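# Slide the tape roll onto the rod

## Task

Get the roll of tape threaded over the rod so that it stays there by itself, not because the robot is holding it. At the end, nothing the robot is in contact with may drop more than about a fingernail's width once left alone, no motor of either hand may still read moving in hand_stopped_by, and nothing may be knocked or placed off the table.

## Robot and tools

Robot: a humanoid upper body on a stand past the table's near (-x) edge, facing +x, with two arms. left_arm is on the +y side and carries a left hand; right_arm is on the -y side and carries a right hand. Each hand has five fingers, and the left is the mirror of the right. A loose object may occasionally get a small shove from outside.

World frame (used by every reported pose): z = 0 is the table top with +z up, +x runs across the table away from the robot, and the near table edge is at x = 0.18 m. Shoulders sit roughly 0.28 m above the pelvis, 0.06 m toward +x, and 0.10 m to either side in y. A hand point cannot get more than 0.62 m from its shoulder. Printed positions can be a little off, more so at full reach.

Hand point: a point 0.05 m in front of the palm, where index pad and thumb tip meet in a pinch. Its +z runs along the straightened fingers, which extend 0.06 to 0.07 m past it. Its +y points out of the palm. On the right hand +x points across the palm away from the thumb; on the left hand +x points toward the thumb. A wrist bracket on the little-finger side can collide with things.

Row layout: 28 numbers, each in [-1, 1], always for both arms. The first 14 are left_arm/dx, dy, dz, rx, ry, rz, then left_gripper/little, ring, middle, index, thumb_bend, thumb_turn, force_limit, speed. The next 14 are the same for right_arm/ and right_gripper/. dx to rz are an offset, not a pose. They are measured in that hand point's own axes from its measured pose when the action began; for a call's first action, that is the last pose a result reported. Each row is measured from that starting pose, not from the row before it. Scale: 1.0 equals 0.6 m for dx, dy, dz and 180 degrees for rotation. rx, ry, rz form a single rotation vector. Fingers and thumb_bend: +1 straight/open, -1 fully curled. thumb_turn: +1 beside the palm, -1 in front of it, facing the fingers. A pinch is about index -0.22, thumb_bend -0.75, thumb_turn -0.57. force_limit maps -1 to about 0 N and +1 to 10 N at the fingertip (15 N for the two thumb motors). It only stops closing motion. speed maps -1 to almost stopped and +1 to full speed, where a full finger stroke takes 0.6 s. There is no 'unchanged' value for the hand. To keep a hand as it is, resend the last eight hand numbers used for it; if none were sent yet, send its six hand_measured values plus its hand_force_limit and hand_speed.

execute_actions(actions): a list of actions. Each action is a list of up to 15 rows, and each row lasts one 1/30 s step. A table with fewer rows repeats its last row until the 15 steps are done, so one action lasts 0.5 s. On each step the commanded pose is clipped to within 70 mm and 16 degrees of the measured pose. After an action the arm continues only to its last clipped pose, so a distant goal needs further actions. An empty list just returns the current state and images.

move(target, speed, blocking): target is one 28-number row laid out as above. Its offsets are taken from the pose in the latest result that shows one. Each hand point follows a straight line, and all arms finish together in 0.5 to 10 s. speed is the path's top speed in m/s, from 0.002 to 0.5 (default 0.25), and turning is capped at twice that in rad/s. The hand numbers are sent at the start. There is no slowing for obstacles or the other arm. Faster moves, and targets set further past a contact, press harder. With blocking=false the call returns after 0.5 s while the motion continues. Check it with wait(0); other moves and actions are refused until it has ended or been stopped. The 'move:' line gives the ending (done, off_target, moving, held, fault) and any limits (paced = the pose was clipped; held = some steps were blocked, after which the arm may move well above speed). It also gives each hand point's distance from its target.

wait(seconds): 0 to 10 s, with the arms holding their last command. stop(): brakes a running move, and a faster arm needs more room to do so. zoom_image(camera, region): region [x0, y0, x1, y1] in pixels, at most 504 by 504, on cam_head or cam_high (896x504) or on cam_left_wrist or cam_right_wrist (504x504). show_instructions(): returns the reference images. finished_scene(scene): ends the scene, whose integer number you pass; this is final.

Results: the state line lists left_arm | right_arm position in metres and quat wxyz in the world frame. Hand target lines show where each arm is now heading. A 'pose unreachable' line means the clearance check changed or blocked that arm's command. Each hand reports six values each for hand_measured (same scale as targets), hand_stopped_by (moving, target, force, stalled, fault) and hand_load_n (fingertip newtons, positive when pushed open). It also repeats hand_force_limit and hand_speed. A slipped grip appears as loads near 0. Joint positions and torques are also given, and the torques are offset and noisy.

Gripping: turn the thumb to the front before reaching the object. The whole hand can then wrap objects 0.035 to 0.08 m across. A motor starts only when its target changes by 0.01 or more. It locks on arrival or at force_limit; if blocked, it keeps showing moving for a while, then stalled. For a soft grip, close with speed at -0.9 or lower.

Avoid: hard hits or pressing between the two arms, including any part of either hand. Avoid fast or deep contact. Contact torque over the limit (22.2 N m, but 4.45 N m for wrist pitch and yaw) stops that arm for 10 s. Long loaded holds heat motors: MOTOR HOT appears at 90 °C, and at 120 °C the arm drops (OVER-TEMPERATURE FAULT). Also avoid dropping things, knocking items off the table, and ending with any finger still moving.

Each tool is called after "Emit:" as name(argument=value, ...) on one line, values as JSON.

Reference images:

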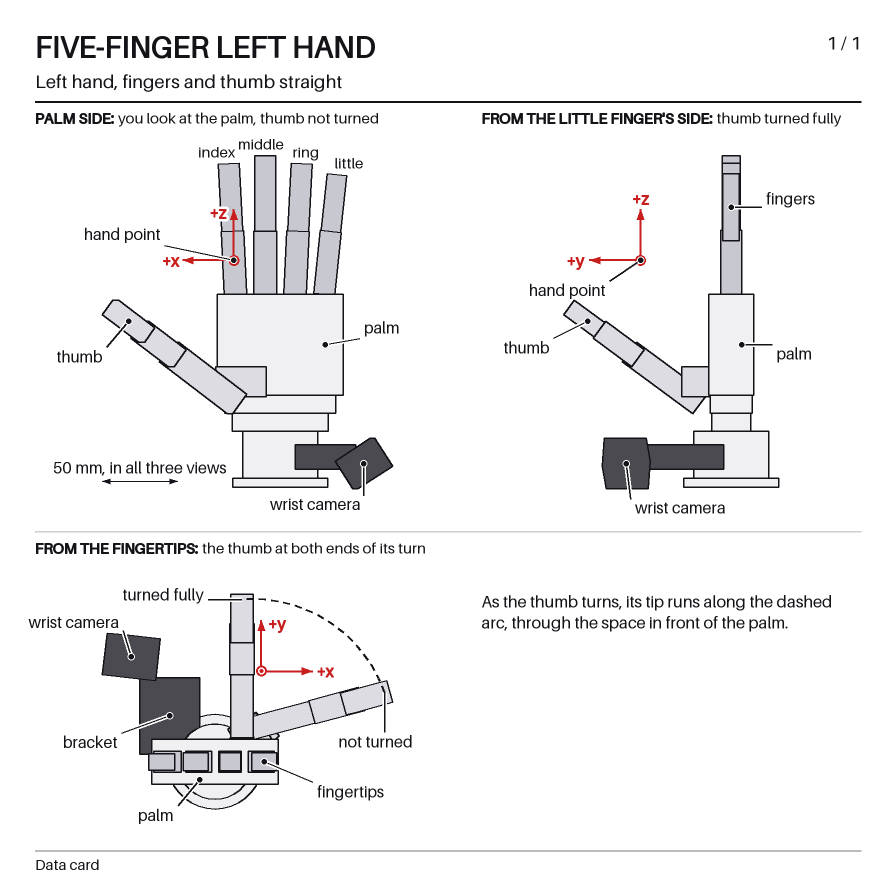

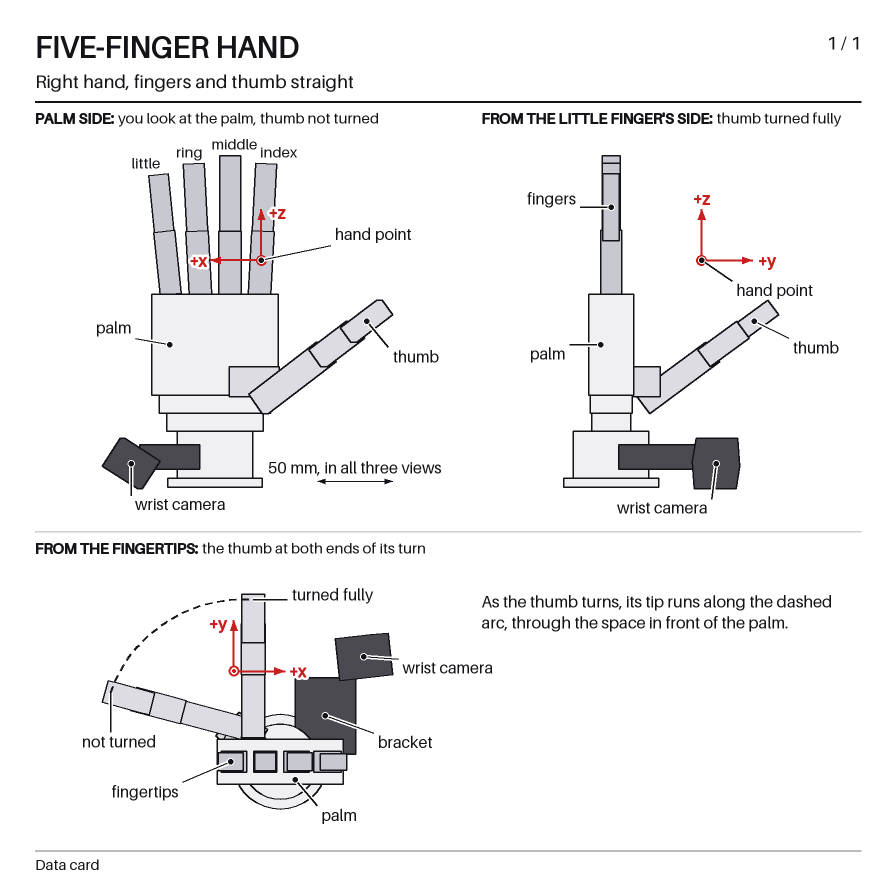

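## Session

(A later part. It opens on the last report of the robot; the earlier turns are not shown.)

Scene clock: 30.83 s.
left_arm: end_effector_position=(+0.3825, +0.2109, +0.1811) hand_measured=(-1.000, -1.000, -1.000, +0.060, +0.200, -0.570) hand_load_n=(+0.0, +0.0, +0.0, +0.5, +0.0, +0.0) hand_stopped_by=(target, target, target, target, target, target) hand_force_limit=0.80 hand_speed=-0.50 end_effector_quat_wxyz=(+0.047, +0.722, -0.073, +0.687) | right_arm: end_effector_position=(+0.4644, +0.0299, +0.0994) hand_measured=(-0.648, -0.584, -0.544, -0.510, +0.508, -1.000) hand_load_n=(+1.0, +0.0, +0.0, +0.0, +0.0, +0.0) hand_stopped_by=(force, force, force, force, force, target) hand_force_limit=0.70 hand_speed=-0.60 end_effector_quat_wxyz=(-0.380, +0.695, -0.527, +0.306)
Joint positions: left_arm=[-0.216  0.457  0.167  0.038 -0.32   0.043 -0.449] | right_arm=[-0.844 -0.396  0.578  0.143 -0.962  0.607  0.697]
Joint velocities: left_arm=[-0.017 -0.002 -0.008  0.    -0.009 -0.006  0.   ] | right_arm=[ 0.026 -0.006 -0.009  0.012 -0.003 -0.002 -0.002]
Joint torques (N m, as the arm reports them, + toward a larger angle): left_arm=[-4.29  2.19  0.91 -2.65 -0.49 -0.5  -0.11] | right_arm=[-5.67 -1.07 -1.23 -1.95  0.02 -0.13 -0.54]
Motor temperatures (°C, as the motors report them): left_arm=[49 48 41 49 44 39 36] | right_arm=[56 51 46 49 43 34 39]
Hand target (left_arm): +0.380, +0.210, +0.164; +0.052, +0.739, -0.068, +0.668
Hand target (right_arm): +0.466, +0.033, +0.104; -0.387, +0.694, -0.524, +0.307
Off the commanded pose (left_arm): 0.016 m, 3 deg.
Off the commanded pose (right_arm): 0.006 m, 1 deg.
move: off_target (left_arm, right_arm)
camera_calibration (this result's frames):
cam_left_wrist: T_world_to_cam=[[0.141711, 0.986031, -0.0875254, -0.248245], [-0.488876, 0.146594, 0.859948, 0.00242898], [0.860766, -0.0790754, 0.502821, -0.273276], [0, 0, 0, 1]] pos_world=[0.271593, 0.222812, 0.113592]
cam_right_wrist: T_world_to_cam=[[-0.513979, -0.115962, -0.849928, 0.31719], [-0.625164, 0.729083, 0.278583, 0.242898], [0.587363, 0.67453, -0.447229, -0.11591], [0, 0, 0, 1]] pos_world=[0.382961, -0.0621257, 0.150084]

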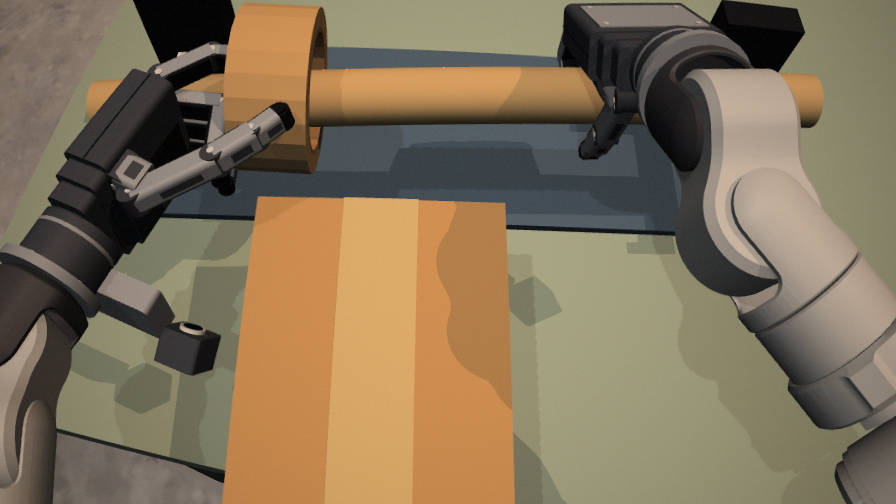

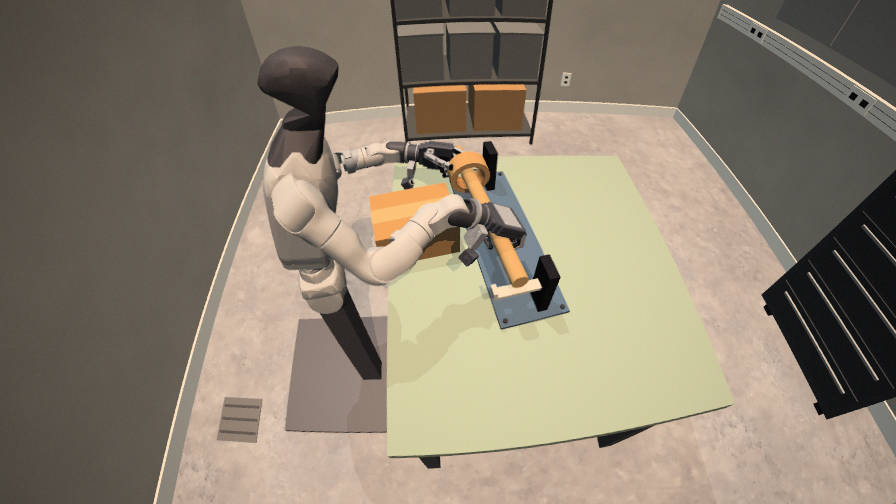

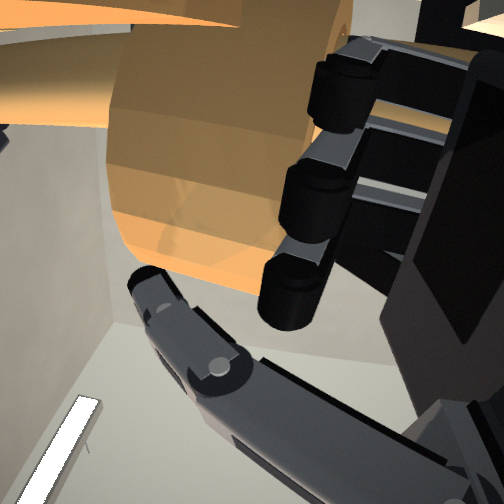

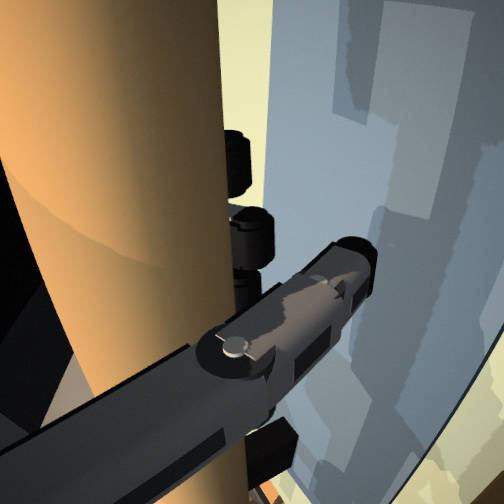

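Left hand rests on the hook; straighten the index to release, and lower the rod.

Emit:
move(target=[0,0,0,0,0,0,-1,-1,-1,1,0.2,-0.57,0.8,-0.5,0,0.028,0.017,0,0.015,0.008,-1,-1,-1,-1,-0.3,-1,0.7,-0.6], speed=0.03)

Scene clock: 32.47 s.
left_arm: end_effector_position=(+0.3816, +0.2077, +0.1812) hand_measured=(-1.000, -1.000, -1.000, +1.000, +0.200, -0.570) hand_load_n=(+0.0, +0.0, +0.0, -2.0, +0.0, +0.0) hand_stopped_by=(target, target, target, target, target, target) hand_force_limit=0.80 hand_speed=-0.50 end_effector_quat_wxyz=(+0.051, +0.721, -0.077, +0.687) | right_arm: end_effector_position=(+0.4630, +0.0312, +0.0797) hand_measured=(-0.648, -0.584, -0.544, -0.510, +0.508, -1.000) hand_load_n=(+1.0, +0.0, +0.0, +0.0, +0.0, +0.0) hand_stopped_by=(force, force, force, force, force, target) hand_force_limit=0.70 hand_speed=-0.60 end_effector_quat_wxyz=(-0.373, +0.682, -0.545, +0.314)
Joint positions: left_arm=[-0.216  0.458  0.163  0.037 -0.32   0.043 -0.458] | right_arm=[-0.826 -0.337  0.606  0.212 -0.971  0.658  0.621]
Joint velocities: left_arm=[ 0.014 -0.005 -0.006  0.     0.     0.     0.   ] | right_arm=[-0.005  0.     0.002  0.005  0.011  0.     0.   ]
Joint torques (N m, as the arm reports them, + toward a larger angle): left_arm=[-5.56  2.43  1.96 -4.36 -0.69 -1.15  0.33] | right_arm=[-5.11 -1.15 -0.72 -1.65 -0.27  0.16 -0.38]
Motor temperatures (°C, as the motors report them): left_arm=[49 48 41 49 44 39 36] | right_arm=[56 51 46 49 43 34 39]
Hand target (left_arm): +0.383, +0.211, +0.181; +0.047, +0.722, -0.073, +0.687
Hand target (right_arm): +0.465, +0.029, +0.080; -0.372, +0.681, -0.545, +0.319
Off the commanded pose (left_arm): 0.003 m, 1 deg.
Off the commanded pose (right_arm): 0.002 m, 1 deg.
move: done
camera_calibration (this result's frames):
cam_left_wrist: T_world_to_cam=[[0.154564, 0.984114, -0.0873445, -0.24952], [-0.487195, 0.152831, 0.859816, 0.000472656], [0.859506, -0.0903426, 0.503078, -0.270006], [0, 0, 0, 1]] pos_world=[0.270868, 0.221091, 0.113633]
cam_right_wrist: T_world_to_cam=[[-0.520687, -0.0888739, -0.849109, 0.302067], [-0.589059, 0.757305, 0.281955, 0.228733], [0.617977, 0.646986, -0.446671, -0.138165], [0, 0, 0, 1]] pos_world=[0.377402, -0.0569839, 0.130282]

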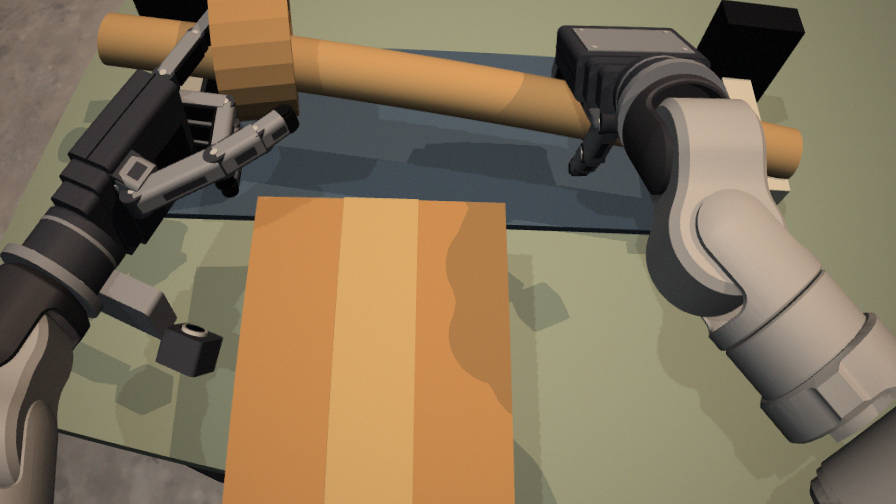

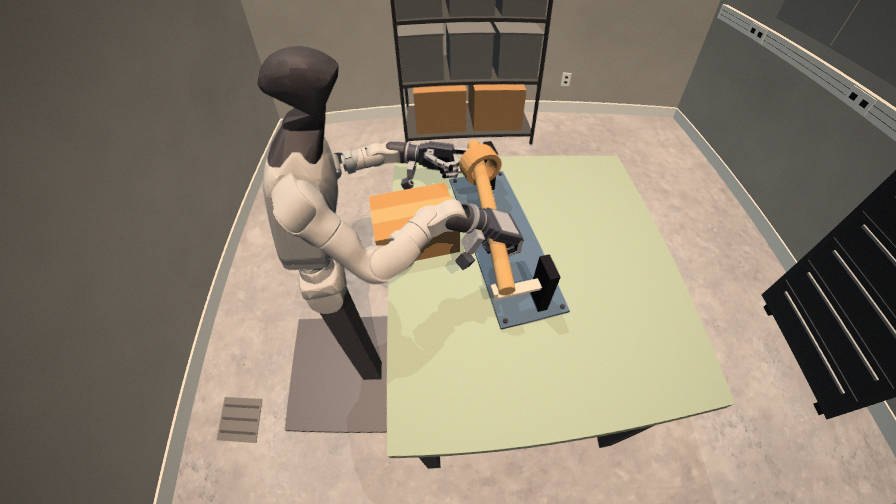

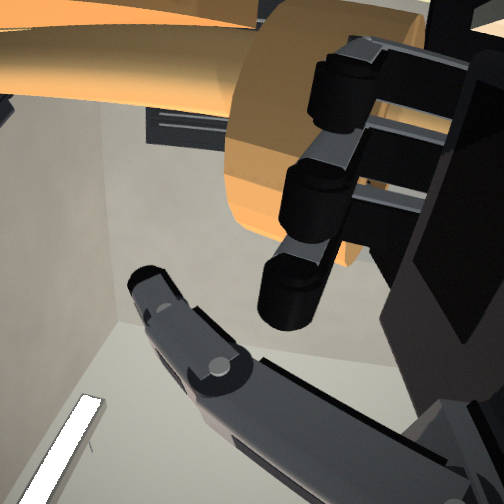

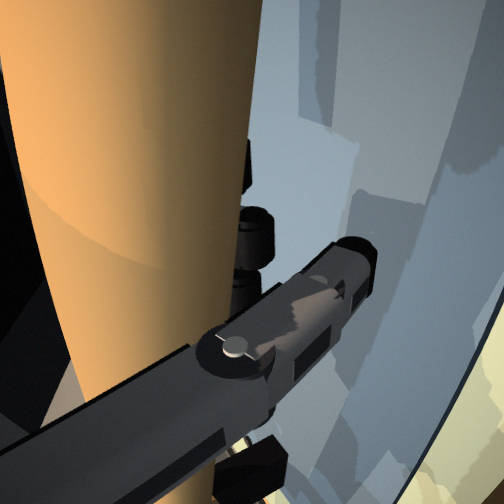

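Emit:
move(target=[0,0.02,-0.09,0,-0.17,0,-1,-1,-1,1,1,0.5,0.8,-0.5,0.008,0,0,0,0,0,-1,-1,-1,-1,-0.3,-1,0.7,-0.6], speed=0.15)

Scene clock: 35.03 s.
left_arm: end_effector_position=(+0.3297, +0.2094, +0.1845) hand_measured=(-1.000, -1.000, -1.000, +1.000, +1.000, +0.500) hand_load_n=(+0.0, +0.0, +0.0, +0.0, +0.0, +0.0) hand_stopped_by=(target, target, target, target, target, target) hand_force_limit=0.80 hand_speed=-0.50 end_effector_quat_wxyz=(+0.028, +0.876, -0.088, +0.474) | right_arm: end_effector_position=(+0.4628, +0.0305, +0.0802) hand_measured=(-0.648, -0.584, -0.544, -0.510, +0.508, -1.000) hand_load_n=(+2.0, +0.0, +0.0, +0.0, +0.5, +0.5) hand_stopped_by=(force, force, force, force, force, target) hand_force_limit=0.70 hand_speed=-0.60 end_effector_quat_wxyz=(-0.376, +0.683, -0.544, +0.310)
Joint positions: left_arm=[-0.214  0.746  0.386 -0.693 -0.64   1.306 -0.278] | right_arm=[-0.82  -0.343  0.594  0.207 -0.964  0.642  0.622]
Joint velocities: left_arm=[-0.005  0.002  0.002  0.006 -0.002  0.011  0.   ] | right_arm=[-0.012 -0.018 -0.005  0.     0.008  0.    -0.002]
Joint torques (N m, as the arm reports them, + toward a larger angle): left_arm=[-4.3   3.07  1.96 -2.45 -0.03 -0.55 -0.06] | right_arm=[-5.7  -1.57 -1.37 -2.58 -0.09 -0.04 -0.59]
Motor temperatures (°C, as the motors report them): left_arm=[49 48 41 49 44 39 36] | right_arm=[57 51 46 49 43 34 39]
Hand target (left_arm): +0.330, +0.209, +0.186; +0.029, +0.875, -0.087, +0.475
Hand target (right_arm): +0.464, +0.027, +0.080; -0.373, +0.682, -0.545, +0.314
Off the commanded pose (left_arm): 0.005 m, 0 deg.
Off the commanded pose (right_arm): 0.004 m, 1 deg.
move: off_target (left_arm, right_arm)
camera_calibration (this result's frames):
cam_left_wrist: T_world_to_cam=[[0.0969346, 0.993733, -0.0556634, -0.231707], [0.00672303, 0.0552717, 0.998449, -0.195939], [0.995268, -0.0971585, -0.00132315, -0.177169], [0, 0, 0, 1]] pos_world=[0.200108, 0.223871, 0.182503]
cam_right_wrist: T_world_to_cam=[[-0.522801, -0.0854816, -0.848158, 0.30311], [-0.59212, 0.75218, 0.289171, 0.229943], [0.613249, 0.65339, -0.443855, -0.135598], [0, 0, 0, 1]] pos_world=[0.377775, -0.0584496, 0.130406]

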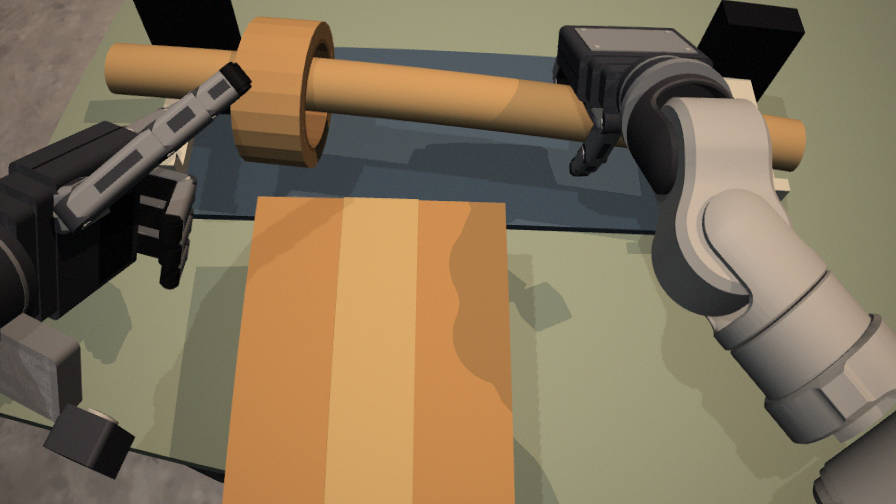

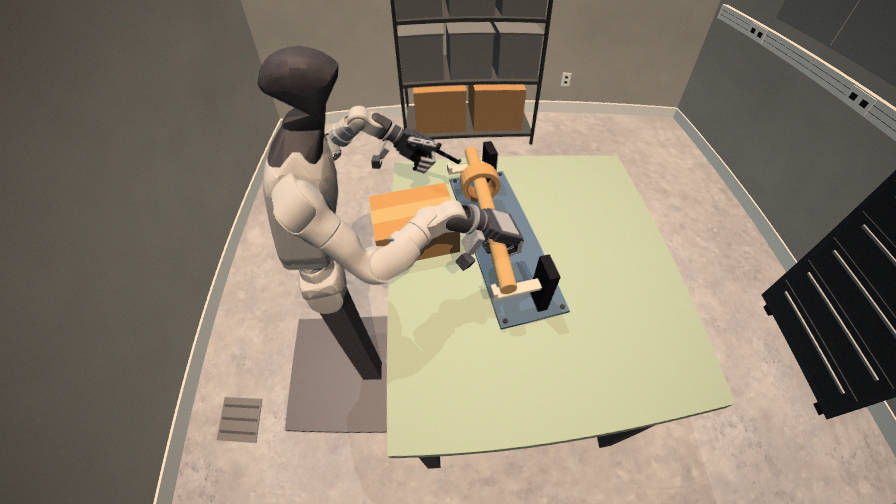

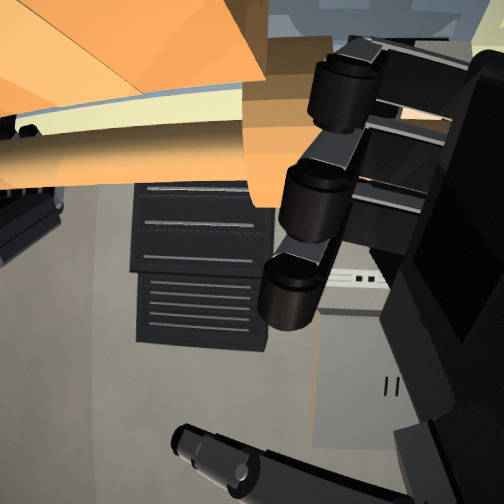

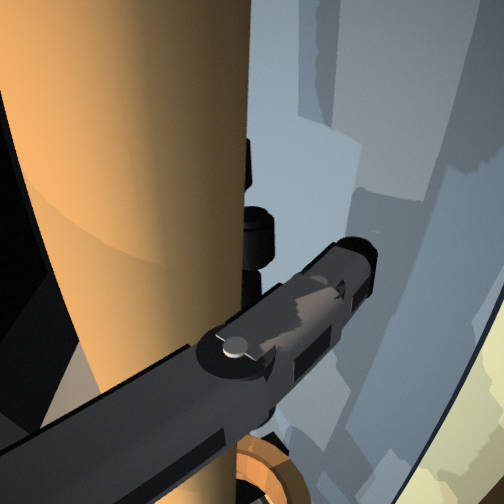

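Emit:
move(target=[0,0,0,0,0,0,-1,-1,-1,1,1,0.5,0.8,-0.5,0.01,0,0.01,0,0,0,0.5,0.5,0.5,0.5,1,-1,0.7,-0.4])

Emit:
move(target=[0,0,0,0,0,0,-1,-1,-1,1,1,0.5,0.8,-0.5,0,-0.08,-0.09,0,0,0,0.5,0.5,0.5,0.5,1,-1,0.7,-0.4], speed=0.12)

Scene clock: 36.83 s.
left_arm: end_effector_position=(+0.3297, +0.2094, +0.1846) hand_measured=(-1.000, -1.000, -1.000, +1.000, +1.000, +0.500) hand_load_n=(+0.0, +0.0, +0.0, +0.0, +0.0, +0.0) hand_stopped_by=(target, target, target, target, target, target) hand_force_limit=0.80 hand_speed=-0.50 end_effector_quat_wxyz=(+0.028, +0.876, -0.088, +0.474) | right_arm: end_effector_position=(+0.4691, +0.0255, +0.0771) hand_measured=(+0.500, +0.500, +0.500, +0.500, +1.000, -1.000) hand_load_n=(+0.0, +0.0, +0.0, +0.0, +0.0, +0.0) hand_stopped_by=(target, target, target, target, target, target) hand_force_limit=0.70 hand_speed=-0.40 end_effector_quat_wxyz=(-0.375, +0.683, -0.544, +0.312)
Joint positions: left_arm=[-0.215  0.746  0.386 -0.694 -0.64   1.307 -0.278] | right_arm=[-0.829 -0.347  0.576  0.258 -0.947  0.6    0.591]
Joint velocities: left_arm=[ 0.     0.     0.014 -0.002 -0.005  0.     0.   ] | right_arm=[-0.008 -0.011  0.008 -0.006  0.     0.     0.   ]
Joint torques (N m, as the arm reports them, + toward a larger angle): left_arm=[-4.07  3.25  1.74 -2.37  0.11 -0.66 -0.12] | right_arm=[-5.22 -1.16 -1.   -1.67  0.09 -0.13 -0.39]
Motor temperatures (°C, as the motors report them): left_arm=[49 48 41 49 44 38 36] | right_arm=[57 51 46 49 43 34 39]
Hand target (left_arm): +0.330, +0.209, +0.185; +0.028, +0.876, -0.088, +0.474
Hand target (right_arm): +0.469, +0.026, +0.077; -0.376, +0.683, -0.544, +0.310
Off the commanded pose (left_arm): 0.000 m, 0 deg.
Off the commanded pose (right_arm): 0.000 m, 0 deg.
move: done
camera_calibration (this result's frames):
cam_left_wrist: T_world_to_cam=[[0.0969635, 0.993737, -0.0555433, -0.231728], [0.00662801, 0.0551603, 0.998456, -0.195952], [0.995266, -0.0971819, -0.00123796, -0.177193], [0, 0, 0, 1]] pos_world=[0.200122, 0.223865, 0.182559]
cam_right_wrist: T_world_to_cam=[[-0.520801, -0.0881174, -0.849118, 0.302554], [-0.592473, 0.753415, 0.285204, 0.238796], [0.614607, 0.651614, -0.444586, -0.138059], [0, 0, 0, 1]] pos_world=[0.383903, -0.0632912, 0.12742]

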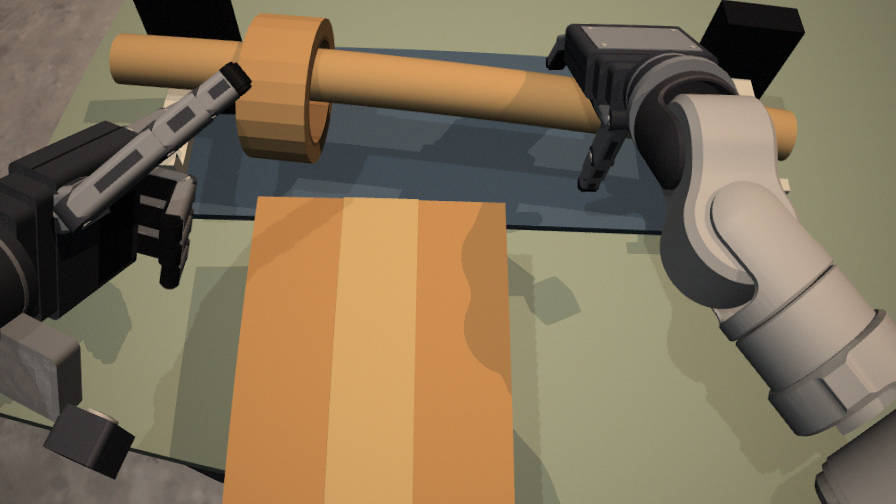

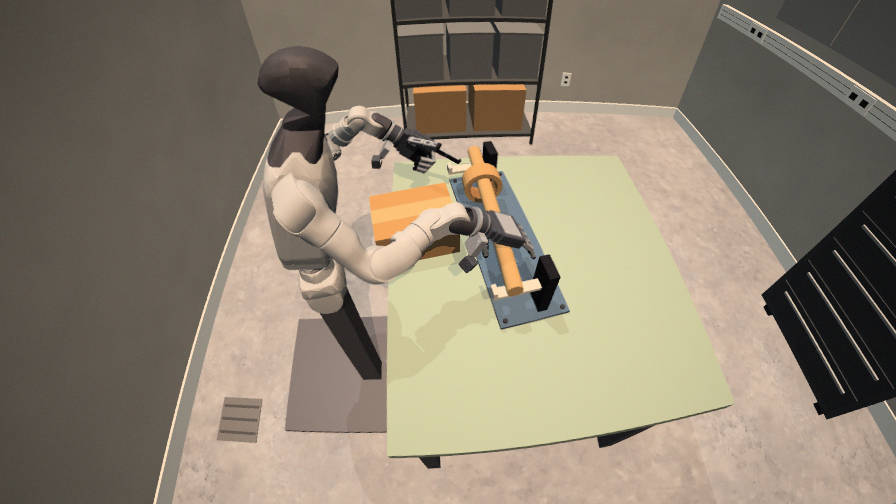

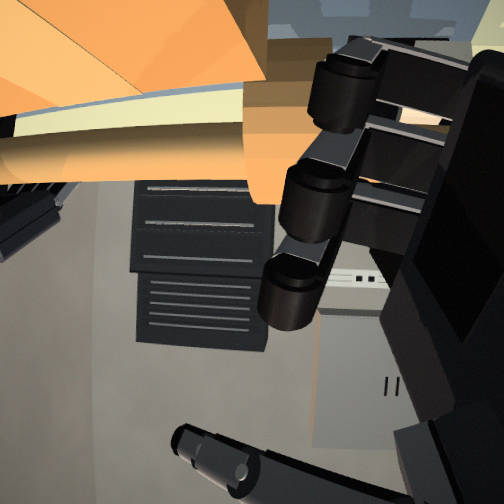

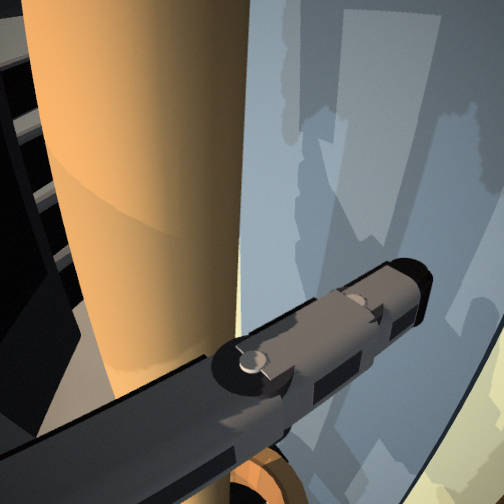

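Scene clock: 37.80 s.
left_arm: end_effector_position=(+0.3297, +0.2094, +0.1846) hand_measured=(-1.000, -1.000, -1.000, +1.000, +1.000, +0.500) hand_load_n=(+0.0, +0.0, +0.0, +0.0, +0.0, +0.0) hand_stopped_by=(target, target, target, target, target, target) hand_force_limit=0.80 hand_speed=-0.50 end_effector_quat_wxyz=(+0.028, +0.876, -0.088, +0.474) | right_arm: end_effector_position=(+0.4474, +0.0251, +0.1448) hand_measured=(+0.500, +0.500, +0.500, +0.500, +1.000, -1.000) hand_load_n=(+0.0, +0.0, +0.0, +0.0, +0.0, +0.0) hand_stopped_by=(target, target, target, target, target, target) hand_force_limit=0.70 hand_speed=-0.40 end_effector_quat_wxyz=(-0.376, +0.686, -0.543, +0.305)
Joint positions: left_arm=[-0.215  0.746  0.386 -0.694 -0.64   1.307 -0.278] | right_arm=[-0.869 -0.477  0.579 -0.123 -1.044  0.772  0.969]
Joint velocities: left_arm=[ 0.006 -0.008 -0.002 -0.018 -0.009  0.     0.   ] | right_arm=[-0.006  0.018 -0.012 -0.008 -0.003  0.003  0.   ]
Joint torques (N m, as the arm reports them, + toward a larger angle): left_arm=[-4.08  3.24  1.77 -2.38  0.1  -0.66 -0.12] | right_arm=[-4.83 -1.4  -1.07 -1.68 -0.3   0.06 -0.31]
Motor temperatures (°C, as the motors report them): left_arm=[49 48 41 49 44 38 36] | right_arm=[57 51 46 49 43 34 39]
Hand target (left_arm): +0.330, +0.209, +0.185; +0.028, +0.876, -0.088, +0.474
Hand target (right_arm): +0.447, +0.024, +0.145; -0.375, +0.686, -0.543, +0.307
Off the commanded pose (left_arm): 0.000 m, 0 deg.
Off the commanded pose (right_arm): 0.003 m, 1 deg.
move: done
camera_calibration (this result's frames):
cam_left_wrist: T_world_to_cam=[[0.0969637, 0.993737, -0.0555431, -0.231728], [0.00662814, 0.0551601, 0.998456, -0.195952], [0.995266, -0.0971821, -0.0012381, -0.177193], [0, 0, 0, 1]] pos_world=[0.200122, 0.223865, 0.182559]
cam_right_wrist: T_world_to_cam=[[-0.527886, -0.0868712, -0.844861, 0.351233], [-0.596465, 0.746077, 0.29597, 0.207372], [0.60462, 0.660168, -0.44566, -0.0899449], [0, 0, 0, 1]] pos_world=[0.363484, -0.0648251, 0.195282]

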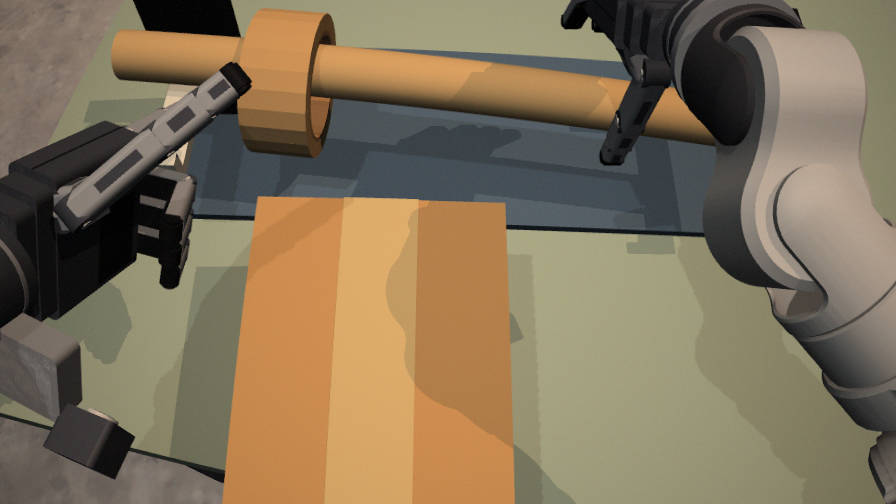

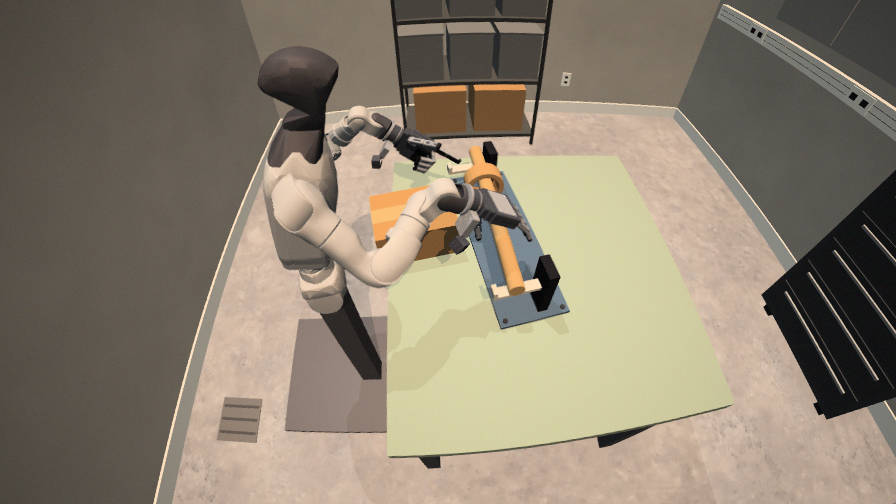

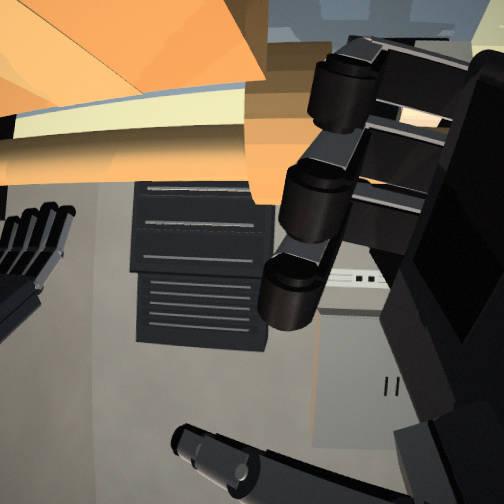

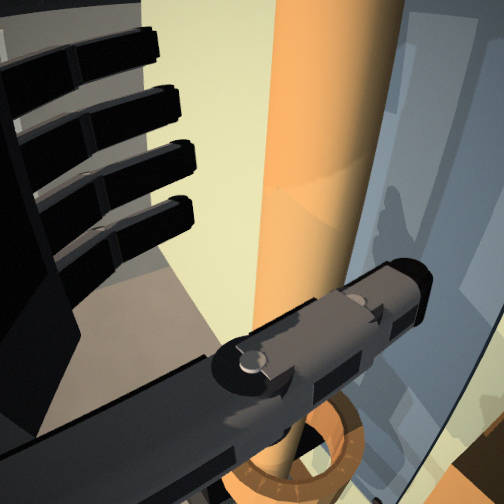

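Emit:
finished_scene(scene=1)

The scene is finished: the task was done.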